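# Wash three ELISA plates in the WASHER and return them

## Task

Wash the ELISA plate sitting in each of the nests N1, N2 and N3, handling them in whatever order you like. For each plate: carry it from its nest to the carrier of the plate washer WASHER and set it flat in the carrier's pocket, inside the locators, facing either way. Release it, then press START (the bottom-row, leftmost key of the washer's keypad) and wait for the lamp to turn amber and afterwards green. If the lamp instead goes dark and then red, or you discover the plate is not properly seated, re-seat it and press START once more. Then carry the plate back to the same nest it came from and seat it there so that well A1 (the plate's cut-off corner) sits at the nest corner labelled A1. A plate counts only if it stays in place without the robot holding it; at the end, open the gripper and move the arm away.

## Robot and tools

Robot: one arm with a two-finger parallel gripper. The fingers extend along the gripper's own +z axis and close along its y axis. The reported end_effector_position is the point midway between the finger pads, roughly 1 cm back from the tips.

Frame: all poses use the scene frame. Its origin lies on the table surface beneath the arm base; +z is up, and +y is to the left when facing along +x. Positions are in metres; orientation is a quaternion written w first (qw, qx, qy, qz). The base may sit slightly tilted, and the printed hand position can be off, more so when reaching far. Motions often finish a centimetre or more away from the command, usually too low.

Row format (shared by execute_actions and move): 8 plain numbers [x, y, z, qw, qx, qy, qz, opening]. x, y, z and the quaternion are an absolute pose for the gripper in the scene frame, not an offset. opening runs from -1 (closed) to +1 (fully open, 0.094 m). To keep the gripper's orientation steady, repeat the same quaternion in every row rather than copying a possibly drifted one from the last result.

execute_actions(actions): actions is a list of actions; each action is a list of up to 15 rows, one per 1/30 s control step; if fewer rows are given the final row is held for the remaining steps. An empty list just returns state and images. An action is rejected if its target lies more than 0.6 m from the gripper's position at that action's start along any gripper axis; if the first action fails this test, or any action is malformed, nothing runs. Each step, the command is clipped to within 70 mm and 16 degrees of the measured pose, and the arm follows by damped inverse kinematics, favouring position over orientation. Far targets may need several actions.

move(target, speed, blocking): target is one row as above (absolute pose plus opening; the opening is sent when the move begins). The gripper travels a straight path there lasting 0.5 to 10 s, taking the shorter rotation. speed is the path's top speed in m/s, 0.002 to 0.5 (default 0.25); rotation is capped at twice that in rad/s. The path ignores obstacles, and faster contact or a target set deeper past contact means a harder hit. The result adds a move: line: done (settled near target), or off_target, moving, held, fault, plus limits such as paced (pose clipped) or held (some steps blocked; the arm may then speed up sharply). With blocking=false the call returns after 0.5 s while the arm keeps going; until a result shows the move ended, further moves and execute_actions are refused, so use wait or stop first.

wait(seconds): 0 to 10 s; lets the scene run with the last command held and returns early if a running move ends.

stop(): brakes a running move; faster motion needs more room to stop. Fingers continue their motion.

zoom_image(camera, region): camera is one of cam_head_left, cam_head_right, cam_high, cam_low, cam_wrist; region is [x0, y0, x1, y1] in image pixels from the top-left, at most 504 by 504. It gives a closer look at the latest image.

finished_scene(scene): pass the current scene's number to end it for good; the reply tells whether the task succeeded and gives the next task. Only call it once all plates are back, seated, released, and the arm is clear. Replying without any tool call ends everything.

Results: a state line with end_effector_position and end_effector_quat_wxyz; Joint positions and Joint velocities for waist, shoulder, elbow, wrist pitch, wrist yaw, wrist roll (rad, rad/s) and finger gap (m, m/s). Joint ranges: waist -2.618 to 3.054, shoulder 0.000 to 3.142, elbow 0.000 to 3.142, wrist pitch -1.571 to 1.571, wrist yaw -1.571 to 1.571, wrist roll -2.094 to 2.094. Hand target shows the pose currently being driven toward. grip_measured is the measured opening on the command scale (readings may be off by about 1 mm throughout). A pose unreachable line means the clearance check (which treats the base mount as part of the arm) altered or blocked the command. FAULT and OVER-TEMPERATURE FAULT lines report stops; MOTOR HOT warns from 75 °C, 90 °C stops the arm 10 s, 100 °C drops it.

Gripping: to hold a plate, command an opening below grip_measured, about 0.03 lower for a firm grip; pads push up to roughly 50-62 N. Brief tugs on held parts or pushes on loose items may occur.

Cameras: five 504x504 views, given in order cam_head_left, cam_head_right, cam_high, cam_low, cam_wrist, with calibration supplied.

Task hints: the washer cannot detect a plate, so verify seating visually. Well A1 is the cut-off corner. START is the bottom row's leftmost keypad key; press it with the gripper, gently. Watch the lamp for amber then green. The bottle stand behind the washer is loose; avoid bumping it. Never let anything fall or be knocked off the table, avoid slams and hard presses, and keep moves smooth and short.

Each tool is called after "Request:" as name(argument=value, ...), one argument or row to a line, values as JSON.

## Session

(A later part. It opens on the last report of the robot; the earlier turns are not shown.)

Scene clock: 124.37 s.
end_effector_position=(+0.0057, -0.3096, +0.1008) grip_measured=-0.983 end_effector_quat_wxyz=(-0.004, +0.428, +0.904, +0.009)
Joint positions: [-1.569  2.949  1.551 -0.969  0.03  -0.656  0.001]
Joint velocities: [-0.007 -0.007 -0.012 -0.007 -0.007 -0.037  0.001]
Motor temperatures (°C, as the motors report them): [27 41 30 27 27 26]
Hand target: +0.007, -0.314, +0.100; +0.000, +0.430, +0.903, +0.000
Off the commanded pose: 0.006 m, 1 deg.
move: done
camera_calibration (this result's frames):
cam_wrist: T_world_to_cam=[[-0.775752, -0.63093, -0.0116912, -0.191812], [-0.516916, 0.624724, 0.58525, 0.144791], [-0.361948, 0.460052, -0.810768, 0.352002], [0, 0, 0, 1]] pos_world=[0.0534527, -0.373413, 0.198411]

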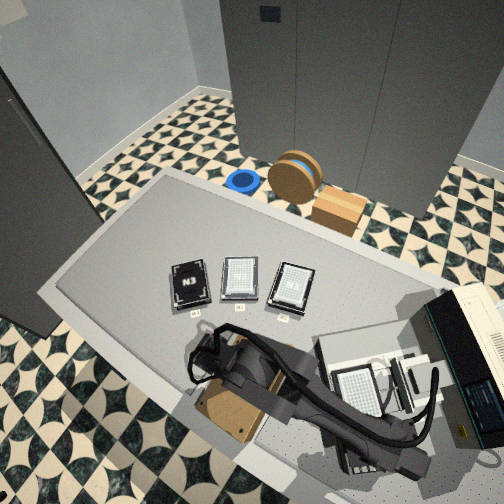

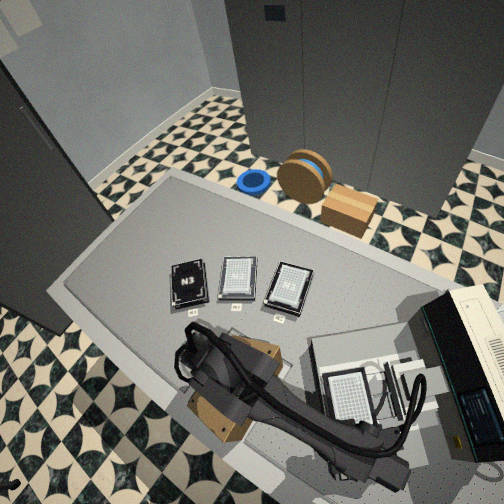

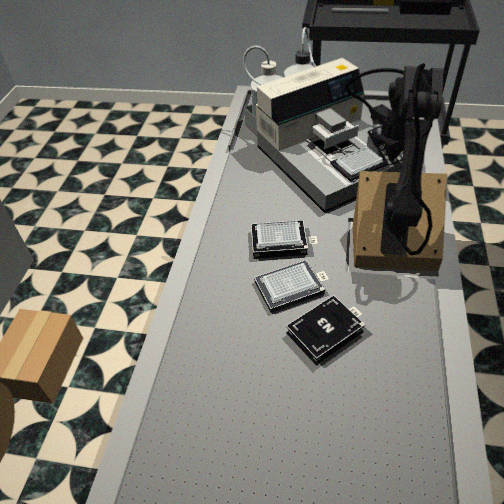

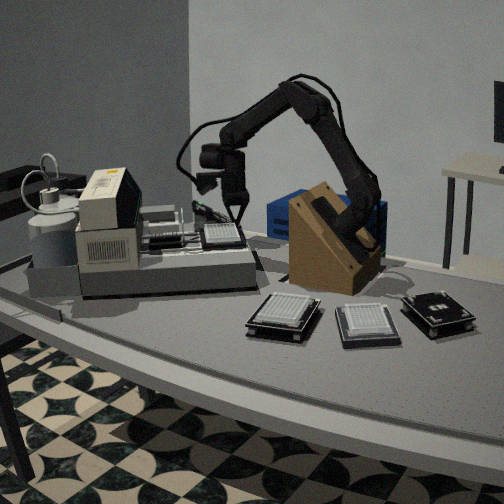

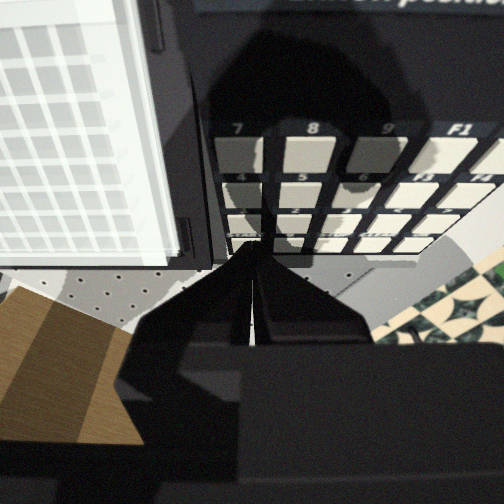

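Request:
move(
  target=[0.009,-0.314,0.088,0,0.43,0.903,0,-1],
  speed=0.015,
)

Request:
move(
  target=[0.007,-0.314,0.19,0,0.43,0.903,0,-1],
  speed=0.1,
)

Scene clock: 128.73 s.
end_effector_position=(+0.0058, -0.3109, +0.0990) grip_measured=-0.983 end_effector_quat_wxyz=(-0.002, +0.430, +0.903, +0.005)
Joint positions: [-1.569  2.949  1.544 -0.953  0.03  -0.653  0.001]
Joint velocities: [ 0.002 -0.022 -0.002  0.051 -0.007  0.066  0.   ]
Motor temperatures (°C, as the motors report them): [27 41 30 27 27 26]
Hand target: +0.009, -0.313, +0.088; -0.000, +0.430, +0.903, +0.000
Off the commanded pose: 0.012 m, 1 deg.
move: off_target
camera_calibration (this result's frames):
cam_wrist: T_world_to_cam=[[-0.778314, -0.627841, -0.00656321, -0.192149], [-0.514468, 0.631707, 0.579886, 0.149442], [-0.35993, 0.45471, -0.814671, 0.349903], [0, 0, 0, 1]] pos_world=[0.0532718, -0.374147, 0.197136]

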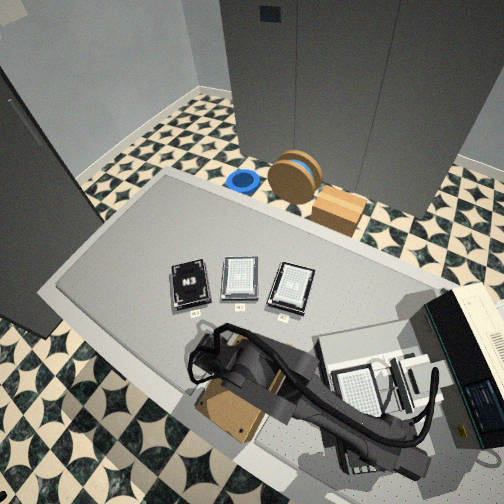

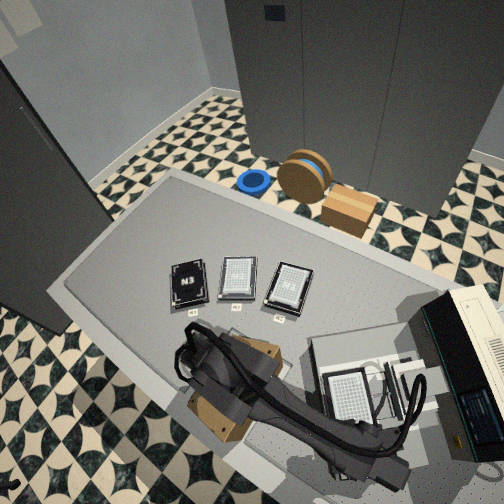

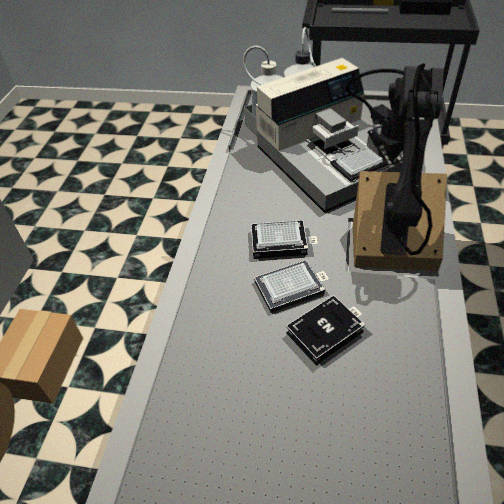

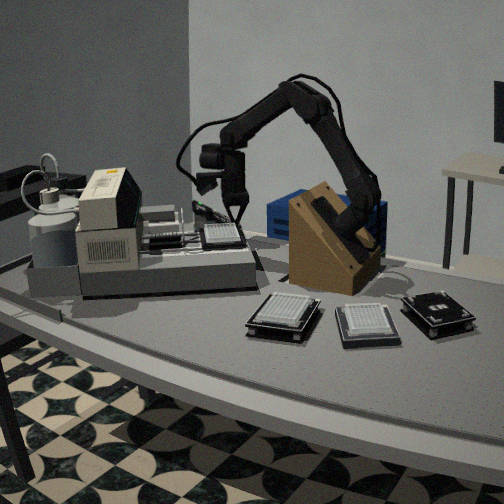

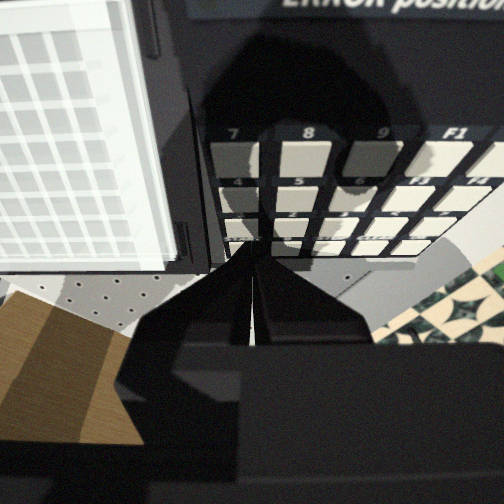

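Scene clock: 130.23 s.
end_effector_position=(+0.0035, -0.3107, +0.1713) grip_measured=-0.983 end_effector_quat_wxyz=(-0.009, +0.430, +0.902, +0.019)
Joint positions: [-1.569  2.905  1.769 -1.253  0.03  -0.65   0.001]
Joint velocities: [ 0.017 -0.022 -0.002 -0.081  0.007  0.007  0.   ]
Motor temperatures (°C, as the motors report them): [27 41 30 27 27 26]
Hand target: +0.008, -0.316, +0.189; -0.000, +0.430, +0.903, +0.000
Off the commanded pose: 0.019 m, 2 deg.
move: off_target
camera_calibration (this result's frames):
cam_wrist: T_world_to_cam=[[-0.779658, -0.625731, -0.0243728, -0.189624], [-0.512353, 0.615044, 0.599347, 0.0976925], [-0.36004, 0.479773, -0.800119, 0.413143], [0, 0, 0, 1]] pos_world=[0.0509591, -0.376954, 0.26739]

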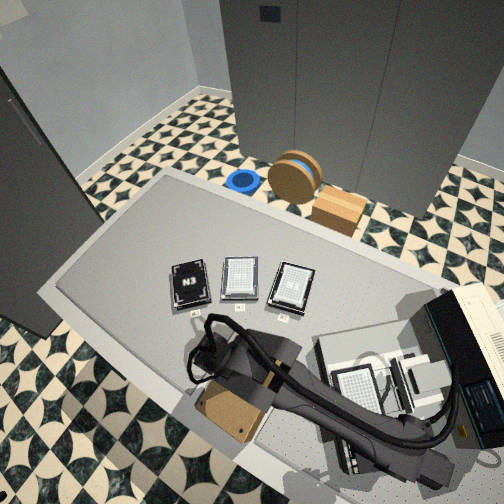

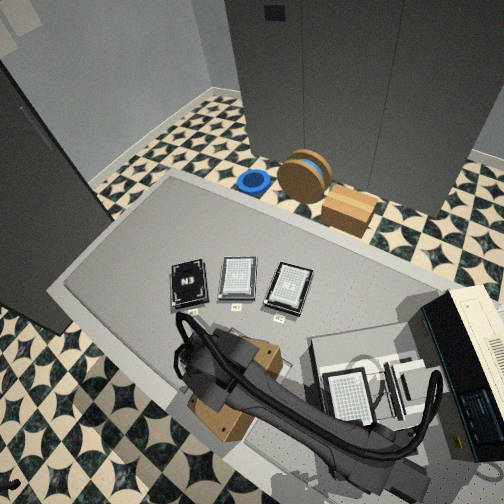

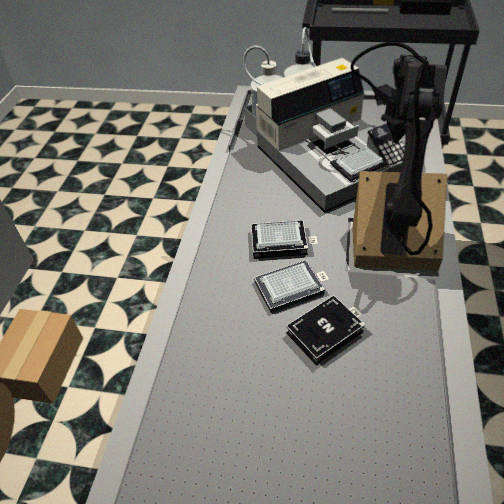

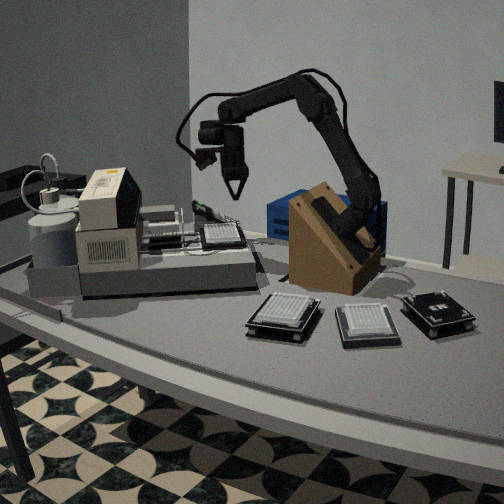

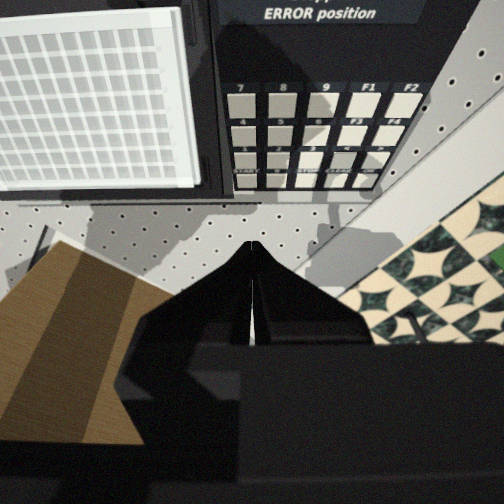

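Request:
wait(
  seconds=2,
)

Request:
zoom_image(
  camera="cam_low",
  region=[150,190,290,280],
)

Scene clock: 134.83 s.
end_effector_position=(+0.0035, -0.3104, +0.1713) grip_measured=-0.983 end_effector_quat_wxyz=(-0.009, +0.431, +0.902, +0.019)
Joint positions: [-1.569  2.905  1.769 -1.254  0.03  -0.649  0.001]
Joint velocities: [ 0.007 -0.007  0.017 -0.007 -0.007 -0.007  0.   ]
Motor temperatures (°C, as the motors report them): [27 42 30 27 27 26]
Hand target: +0.008, -0.316, +0.189; -0.000, +0.430, +0.903, -0.000
Off the commanded pose: 0.019 m, 2 deg.
wait: 2.00 s; at rest from the start
camera_calibration (this result's frames):
cam_wrist: T_world_to_cam=[[-0.779875, -0.625433, -0.025049, -0.189244], [-0.51211, 0.614535, 0.600075, 0.0972225], [-0.359913, 0.480812, -0.799551, 0.413238], [0, 0, 0, 1]] pos_world=[0.0509321, -0.376796, 0.267324]

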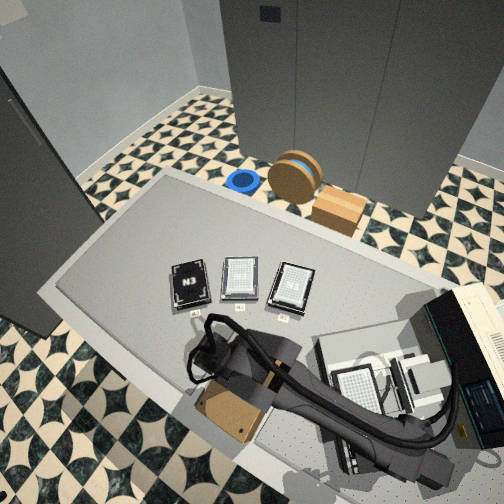

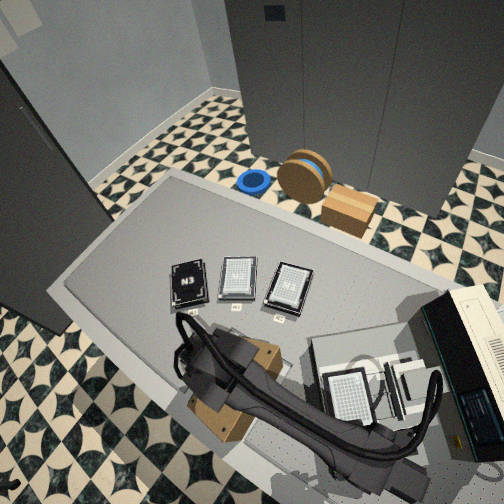

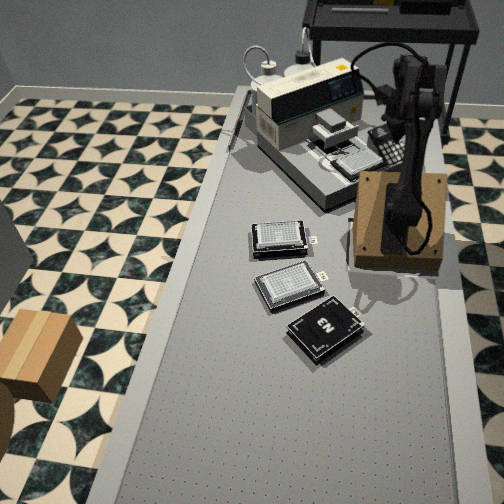

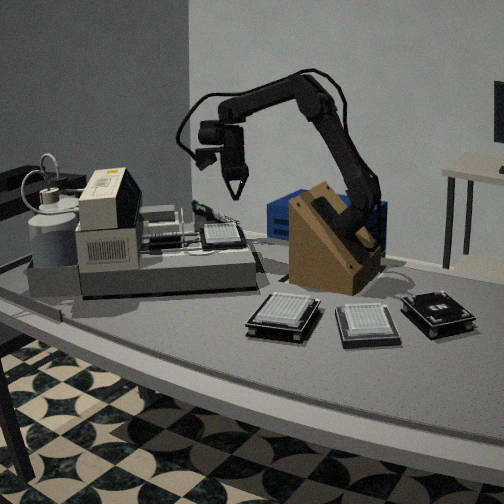

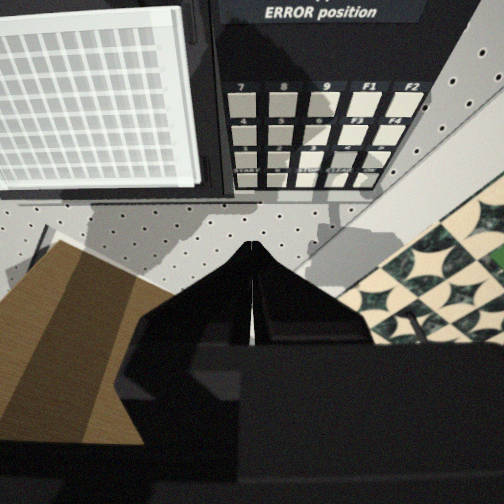

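Region (150, 190, 290, 280) of cam_low's 504x504 image, scaled by 3.600, with more detail than that image has; it fills the top 324 rows of this view, and the rest is white.

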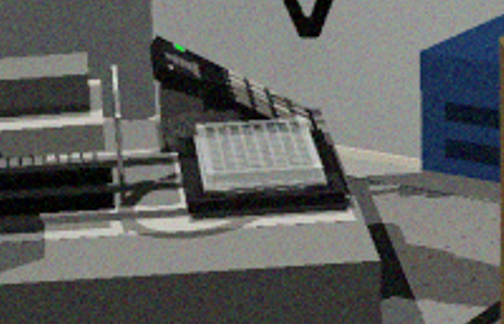

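Request:
move(
  target=[0.007,-0.310,0.102,0,0.43,0.903,0,-1],
  speed=0.05,
)

Request:
move(
  target=[0.007,-0.308,0.084,0,0.43,0.903,0,-1],
  speed=0.015,
)

Scene clock: 141.07 s.
end_effector_position=(+0.0054, -0.3037, +0.1026) grip_measured=-0.983 end_effector_quat_wxyz=(-0.005, +0.431, +0.902, +0.010)
Joint positions: [-1.569  2.927  1.523 -0.964  0.03  -0.649  0.001]
Joint velocities: [-0.002  0.002  0.002  0.051  0.007 -0.007 -0.001]
Motor temperatures (°C, as the motors report them): [27 42 31 27 27 26]
Hand target: +0.006, -0.308, +0.102; -0.000, +0.430, +0.903, +0.000
Off the commanded pose: 0.007 m, 1 deg.
move: done
camera_calibration (this result's frames):
cam_wrist: T_world_to_cam=[[-0.780276, -0.625316, -0.0121959, -0.186557], [-0.512077, 0.627536, 0.586495, 0.14067], [-0.359091, 0.463873, -0.809861, 0.351677], [0, 0, 0, 1]] pos_world=[0.0527523, -0.368066, 0.200032]

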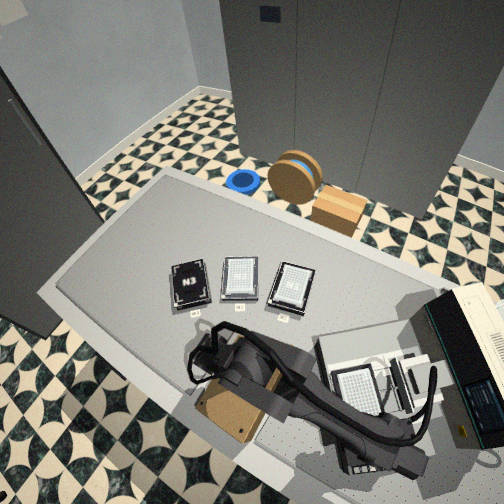

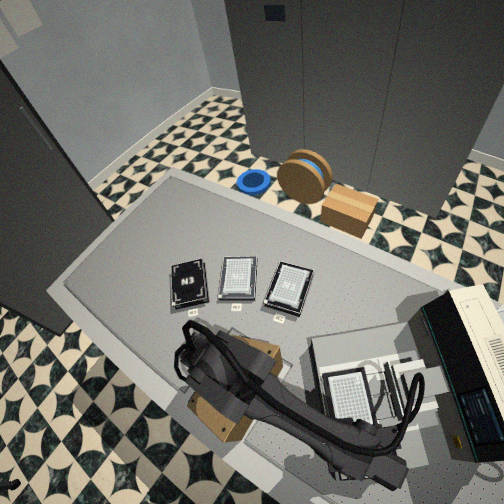

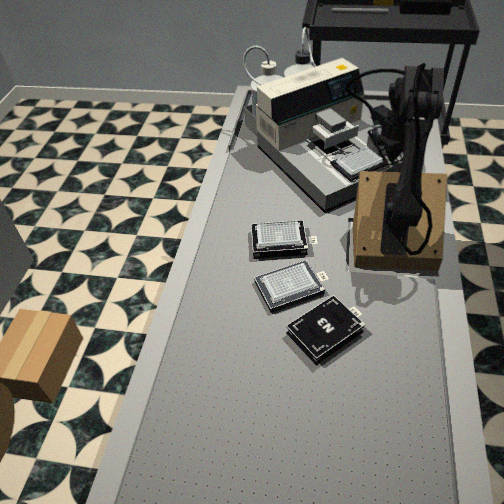

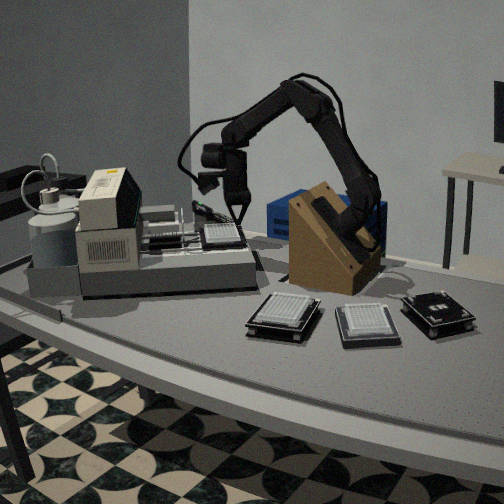

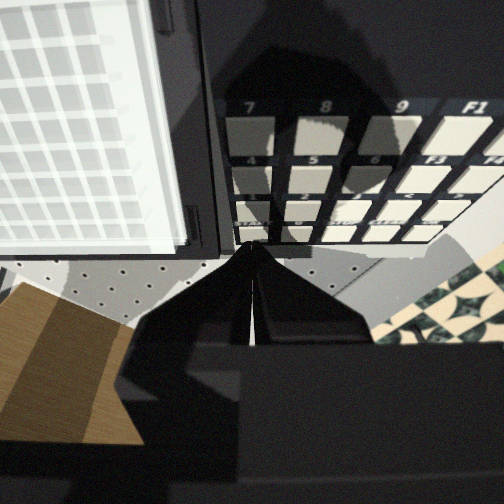

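Scene clock: 142.57 s.
end_effector_position=(+0.0039, -0.3008, +0.0945) grip_measured=-0.983 end_effector_quat_wxyz=(-0.010, +0.431, +0.902, +0.010)
Joint positions: [-1.569  2.934  1.499 -0.939  0.039 -0.649  0.001]
Joint velocities: [ 0.017 -0.017 -0.037 -0.007  0.007 -0.022 -0.   ]
Motor temperatures (°C, as the motors report them): [27 42 30 27 27 26]
Hand target: +0.007, -0.307, +0.084; -0.000, +0.430, +0.903, +0.000
Off the commanded pose: 0.013 m, 2 deg.
move: off_target
camera_calibration (this result's frames):
cam_wrist: T_world_to_cam=[[-0.780123, -0.62557, -0.00832685, -0.18644], [-0.506822, 0.624122, 0.594646, 0.141], [-0.366796, 0.468117, -0.803945, 0.344053], [0, 0, 0, 1]] pos_world=[0.0522127, -0.365689, 0.191202]

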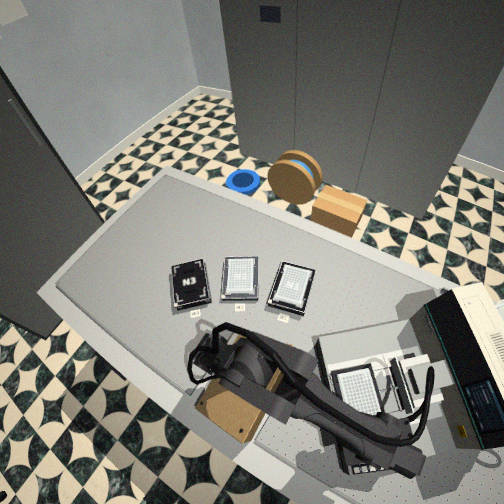

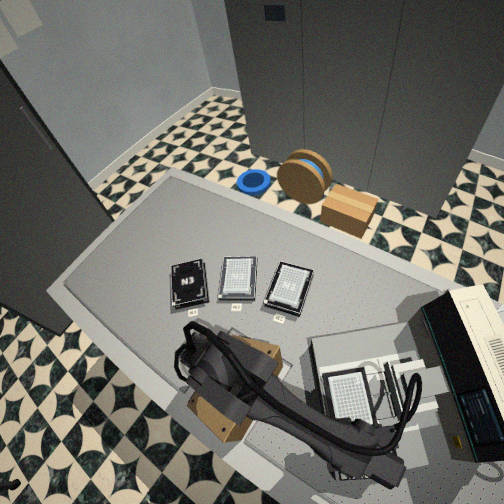

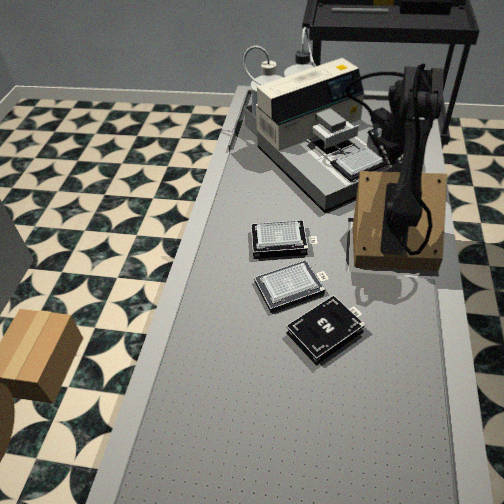

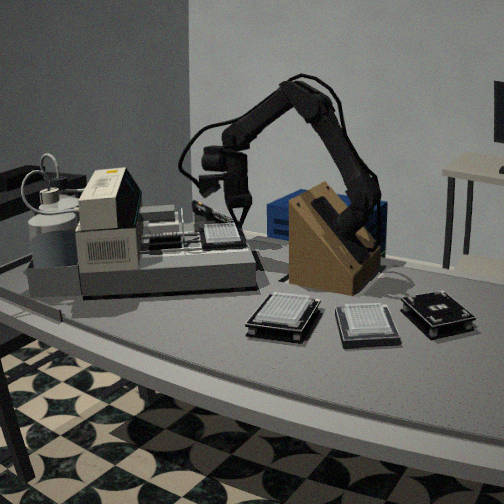

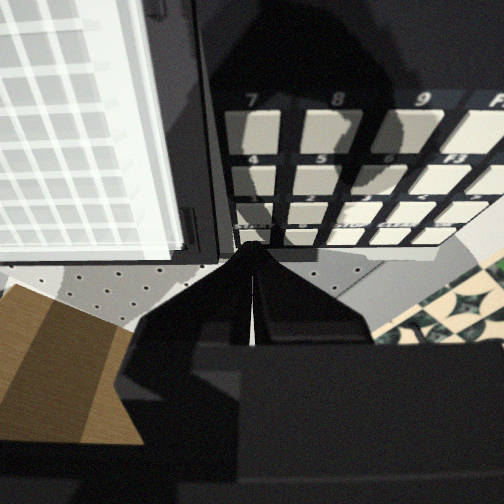

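Amber. Lift and pre-position.

Request:
move(
  target=[0.007,-0.31,0.17,0,0.43,0.903,0,-1],
  speed=0.12,
)

Request:
move(
  target=[0.11,-0.291,0.19,0,0.942,0.335,0,1],
  speed=0.3,
)

Request:
wait(
  seconds=10,
)

Request:
wait(
  seconds=10,
)

Scene clock: 158.83 s.
end_effector_position=(+0.0028, -0.3062, +0.1535) grip_measured=-0.983 end_effector_quat_wxyz=(-0.011, +0.431, +0.902, +0.014)
Joint positions: [-1.569  2.891  1.677 -1.168  0.037 -0.649  0.001]
Joint velocities: [ 0.002  0.012  0.002  0.007 -0.051 -0.007  0.001]
Motor temperatures (°C, as the motors report them): [27 41 30 28 27 26]
Hand target: +0.008, -0.311, +0.169; +0.000, +0.430, +0.903, -0.000
Off the commanded pose: 0.017 m, 2 deg.
move: off_target
camera_calibration (this result's frames):
cam_wrist: T_world_to_cam=[[-0.779992, -0.625603, -0.0152806, -0.189173], [-0.508374, 0.619215, 0.598439, 0.106602], [-0.364923, 0.474545, -0.801023, 0.395046], [0, 0, 0, 1]] pos_world=[0.0508022, -0.371824, 0.249755]

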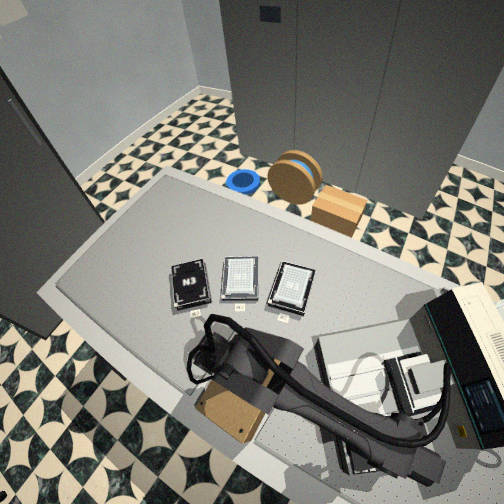

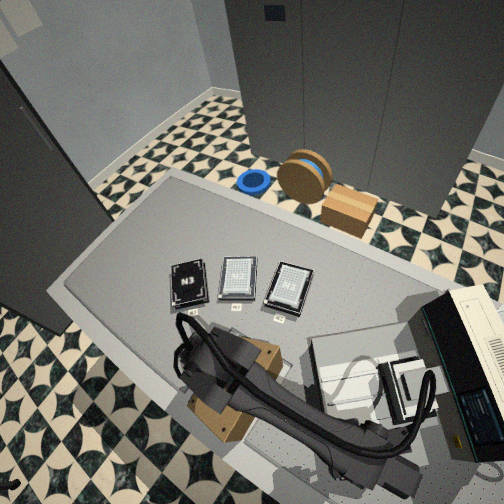

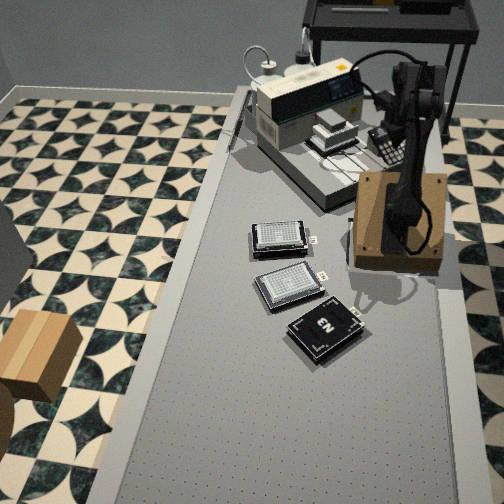

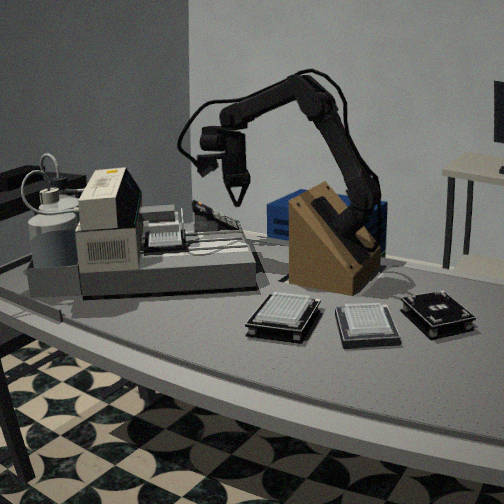

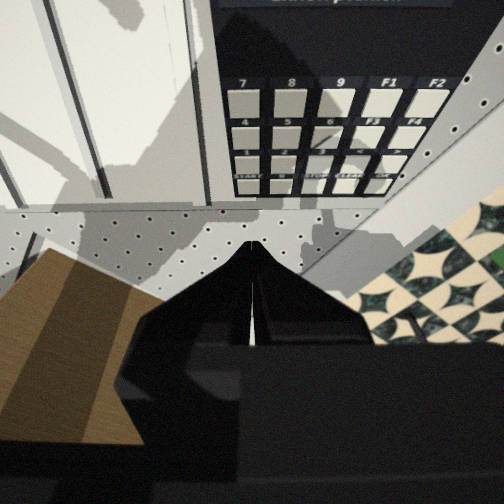

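Scene clock: 162.07 s.
end_effector_position=(+0.1024, -0.2870, +0.1683) grip_measured=+1.000 end_effector_quat_wxyz=(-0.022, +0.943, +0.331, +0.003)
Joint positions: [-1.299  2.858  1.713 -1.235 -0.159  1.112  0.094]
Joint velocities: [ 0.007  0.007 -0.012 -0.022 -0.051  0.022  0.   ]
Motor temperatures (°C, as the motors report them): [27 42 30 28 27 26]
Hand target: +0.108, -0.291, +0.189; -0.000, +0.943, +0.332, -0.003
Off the commanded pose: 0.023 m, 3 deg.
move: off_target
camera_calibration (this result's frames):
cam_wrist: T_world_to_cam=[[-0.621551, 0.782285, 0.0412745, 0.279083], [0.647225, 0.48313, 0.589648, -0.0194255], [0.441332, 0.39321, -0.806605, 0.329206], [0, 0, 0, 1]] pos_world=[0.0407475, -0.338385, 0.265475]

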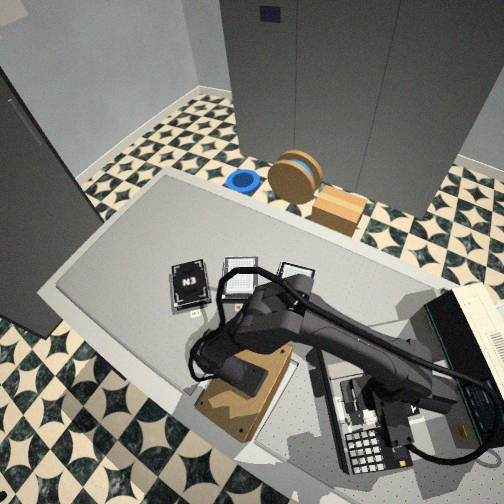

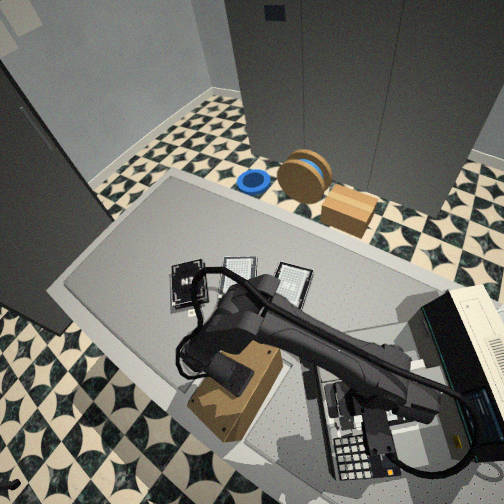

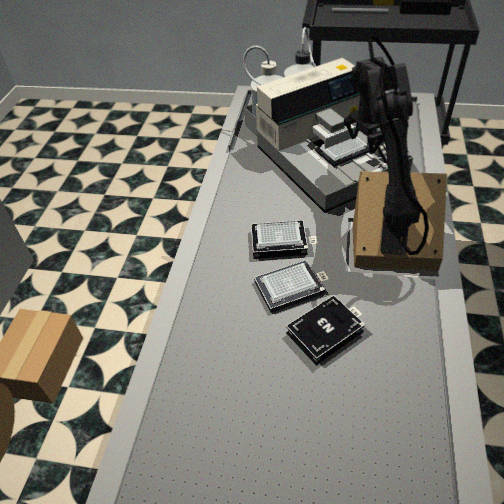

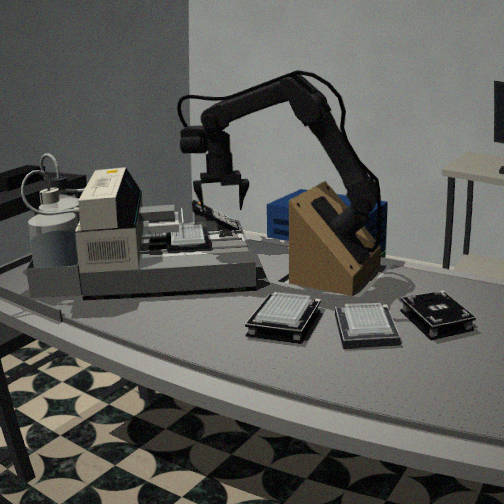

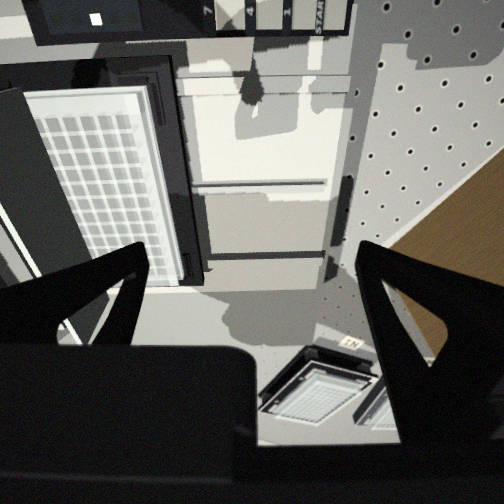

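Scene clock: 172.07 s.
end_effector_position=(+0.1024, -0.2869, +0.1683) grip_measured=+1.000 end_effector_quat_wxyz=(-0.023, +0.944, +0.330, +0.003)
Joint positions: [-1.299  2.858  1.713 -1.235 -0.159  1.115  0.094]
Joint velocities: [-0.002  0.002  0.002  0.007 -0.081 -0.007  0.   ]
Motor temperatures (°C, as the motors report them): [27 43 31 27 27 26]
Hand target: +0.108, -0.291, +0.189; -0.000, +0.943, +0.332, -0.003
Off the commanded pose: 0.023 m, 3 deg.
wait: 10.00 s; at rest by 0.17 s
camera_calibration (this result's frames):
cam_wrist: T_world_to_cam=[[-0.619407, 0.783964, 0.04167, 0.279193], [0.648659, 0.48116, 0.589683, -0.0201773], [0.44224, 0.392283, -0.806559, 0.328816], [0, 0, 0, 1]] pos_world=[0.040607, -0.338158, 0.265474]

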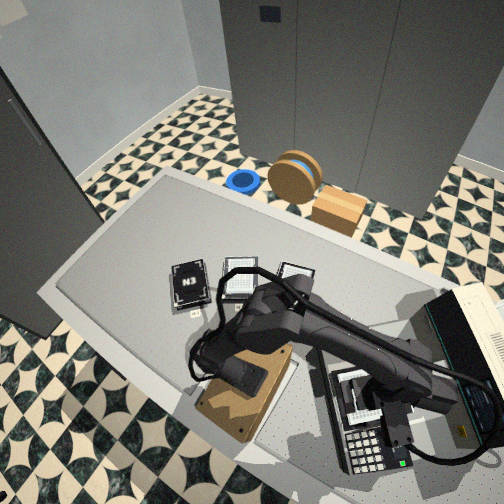

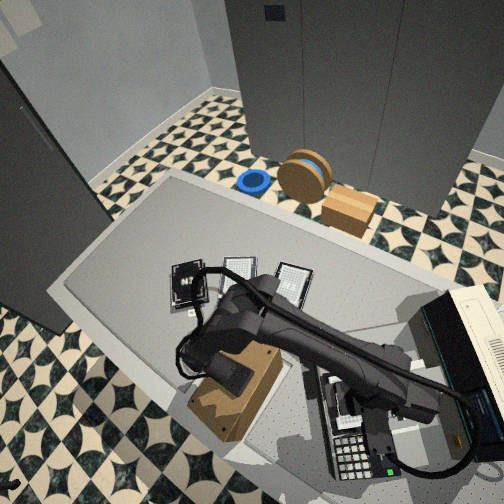

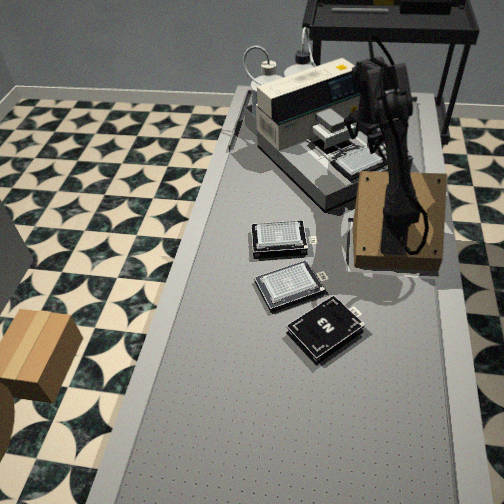

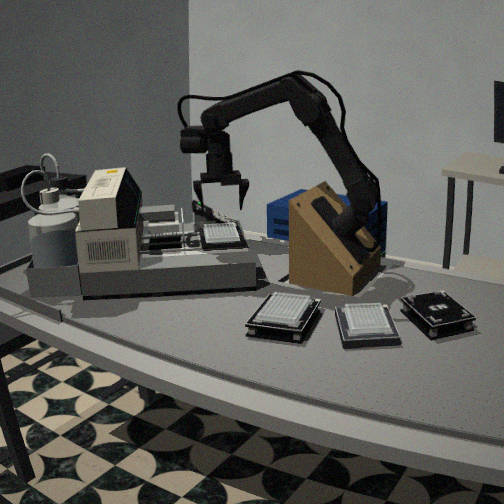

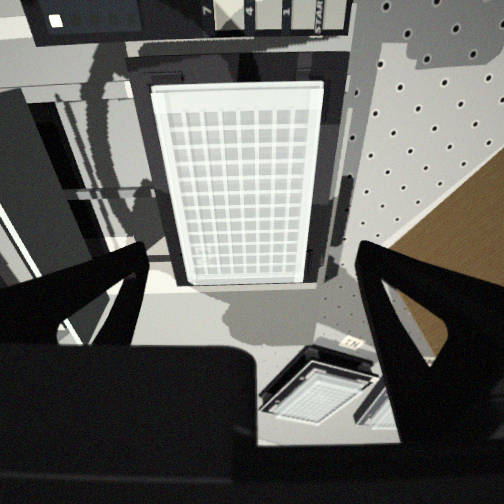

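Scene clock: 182.07 s.
end_effector_position=(+0.1024, -0.2869, +0.1683) grip_measured=+1.000 end_effector_quat_wxyz=(-0.023, +0.944, +0.330, +0.003)
Joint positions: [-1.299  2.858  1.713 -1.235 -0.159  1.115  0.094]
Joint velocities: [-0.017  0.012  0.002 -0.022 -0.007 -0.066  0.   ]
Motor temperatures (°C, as the motors report them): [27 45 31 27 27 26]
Hand target: +0.108, -0.291, +0.189; -0.000, +0.943, +0.332, -0.003
Off the commanded pose: 0.023 m, 3 deg.
wait: 10.00 s; at rest by 0.17 s
camera_calibration (this result's frames):
cam_wrist: T_world_to_cam=[[-0.619407, 0.783964, 0.04167, 0.279193], [0.648659, 0.48116, 0.589683, -0.0201773], [0.44224, 0.392283, -0.806559, 0.328816], [0, 0, 0, 1]] pos_world=[0.040607, -0.338158, 0.265474]

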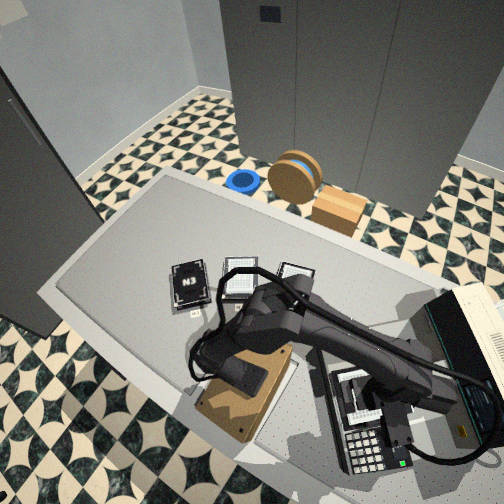

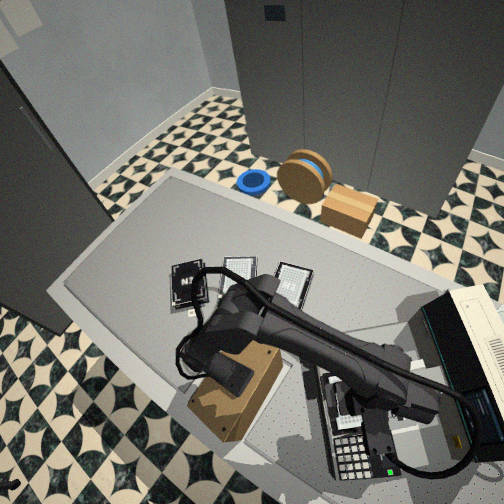

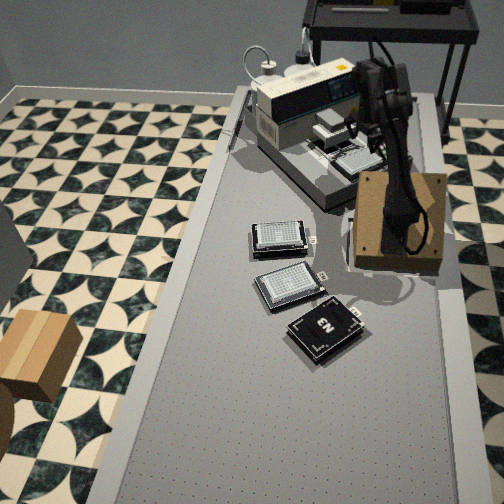

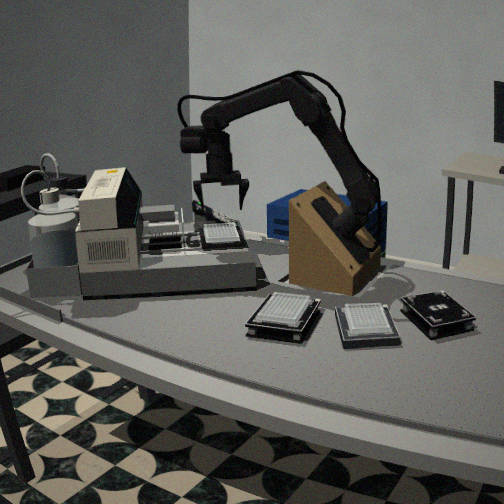

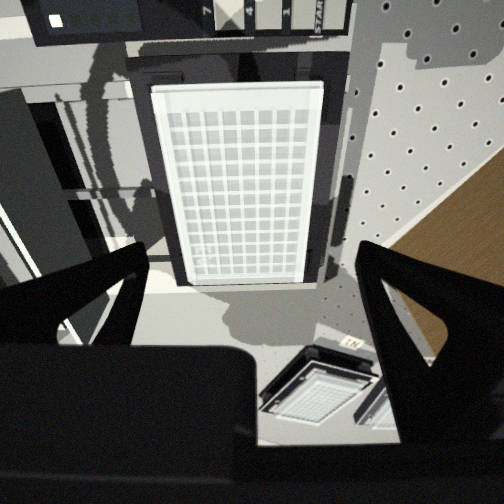

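Green, plate square.

Request:
move(
  target=[0.110,-0.2905,0.122,0,0.941,0.338,0,1],
  speed=0.04,
)

Scene clock: 188.43 s.
end_effector_position=(+0.1078, -0.2873, +0.1244) grip_measured=+1.000 end_effector_quat_wxyz=(-0.005, +0.941, +0.338, +0.004)
Joint positions: [-1.266  2.868  1.555 -1.029 -0.187  1.128  0.094]
Joint velocities: [-0.017 -0.012  0.017 -0.022  0.007  0.066  0.   ]
Motor temperatures (°C, as the motors report them): [27 45 31 27 27 26]
Hand target: +0.109, -0.290, +0.122; -0.000, +0.941, +0.338, -0.000
Off the commanded pose: 0.005 m, 1 deg.
move: done
camera_calibration (this result's frames):
cam_wrist: T_world_to_cam=[[-0.632485, 0.77453, 0.0081372, 0.287556], [0.633081, 0.510866, 0.581571, 0.0136093], [0.446287, 0.372986, -0.813455, 0.286003], [0, 0, 0, 1]] pos_world=[0.0456196, -0.336348, 0.222396]

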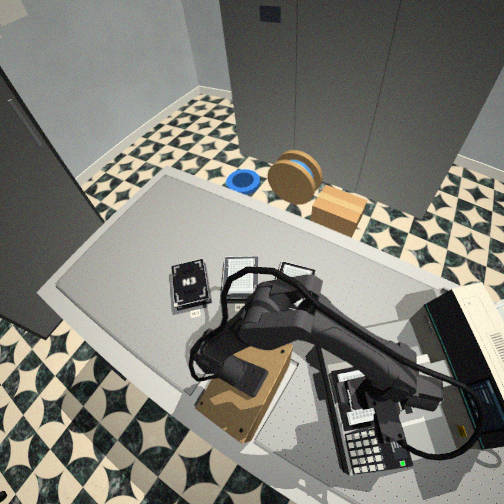

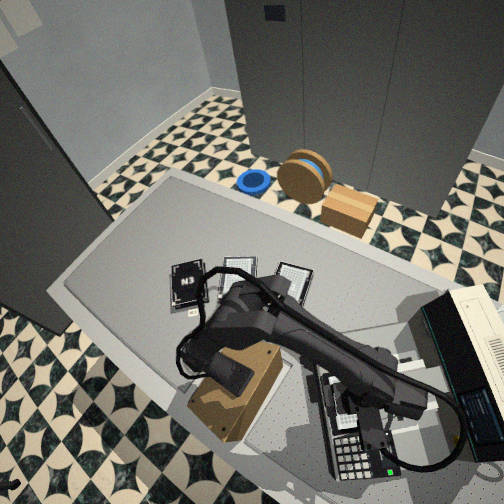

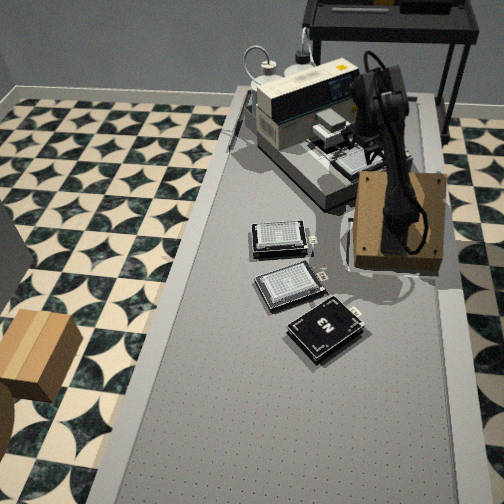

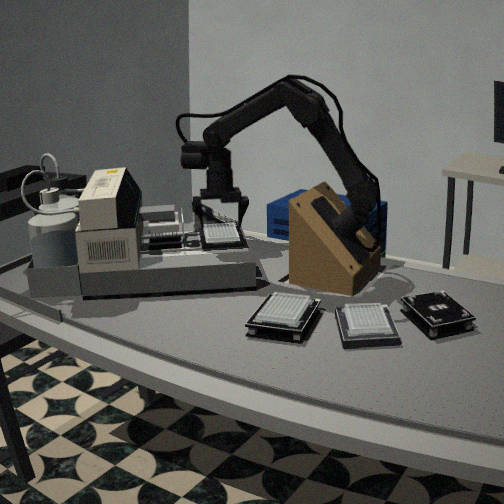

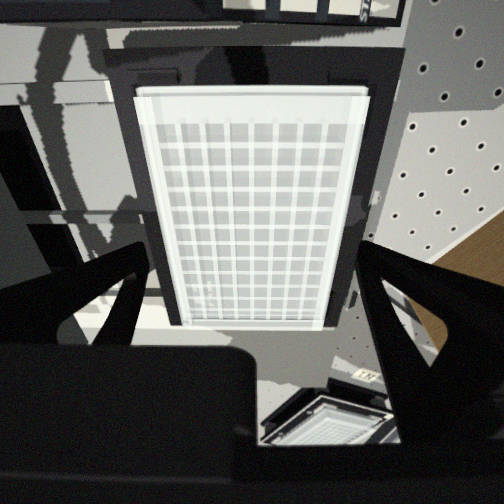

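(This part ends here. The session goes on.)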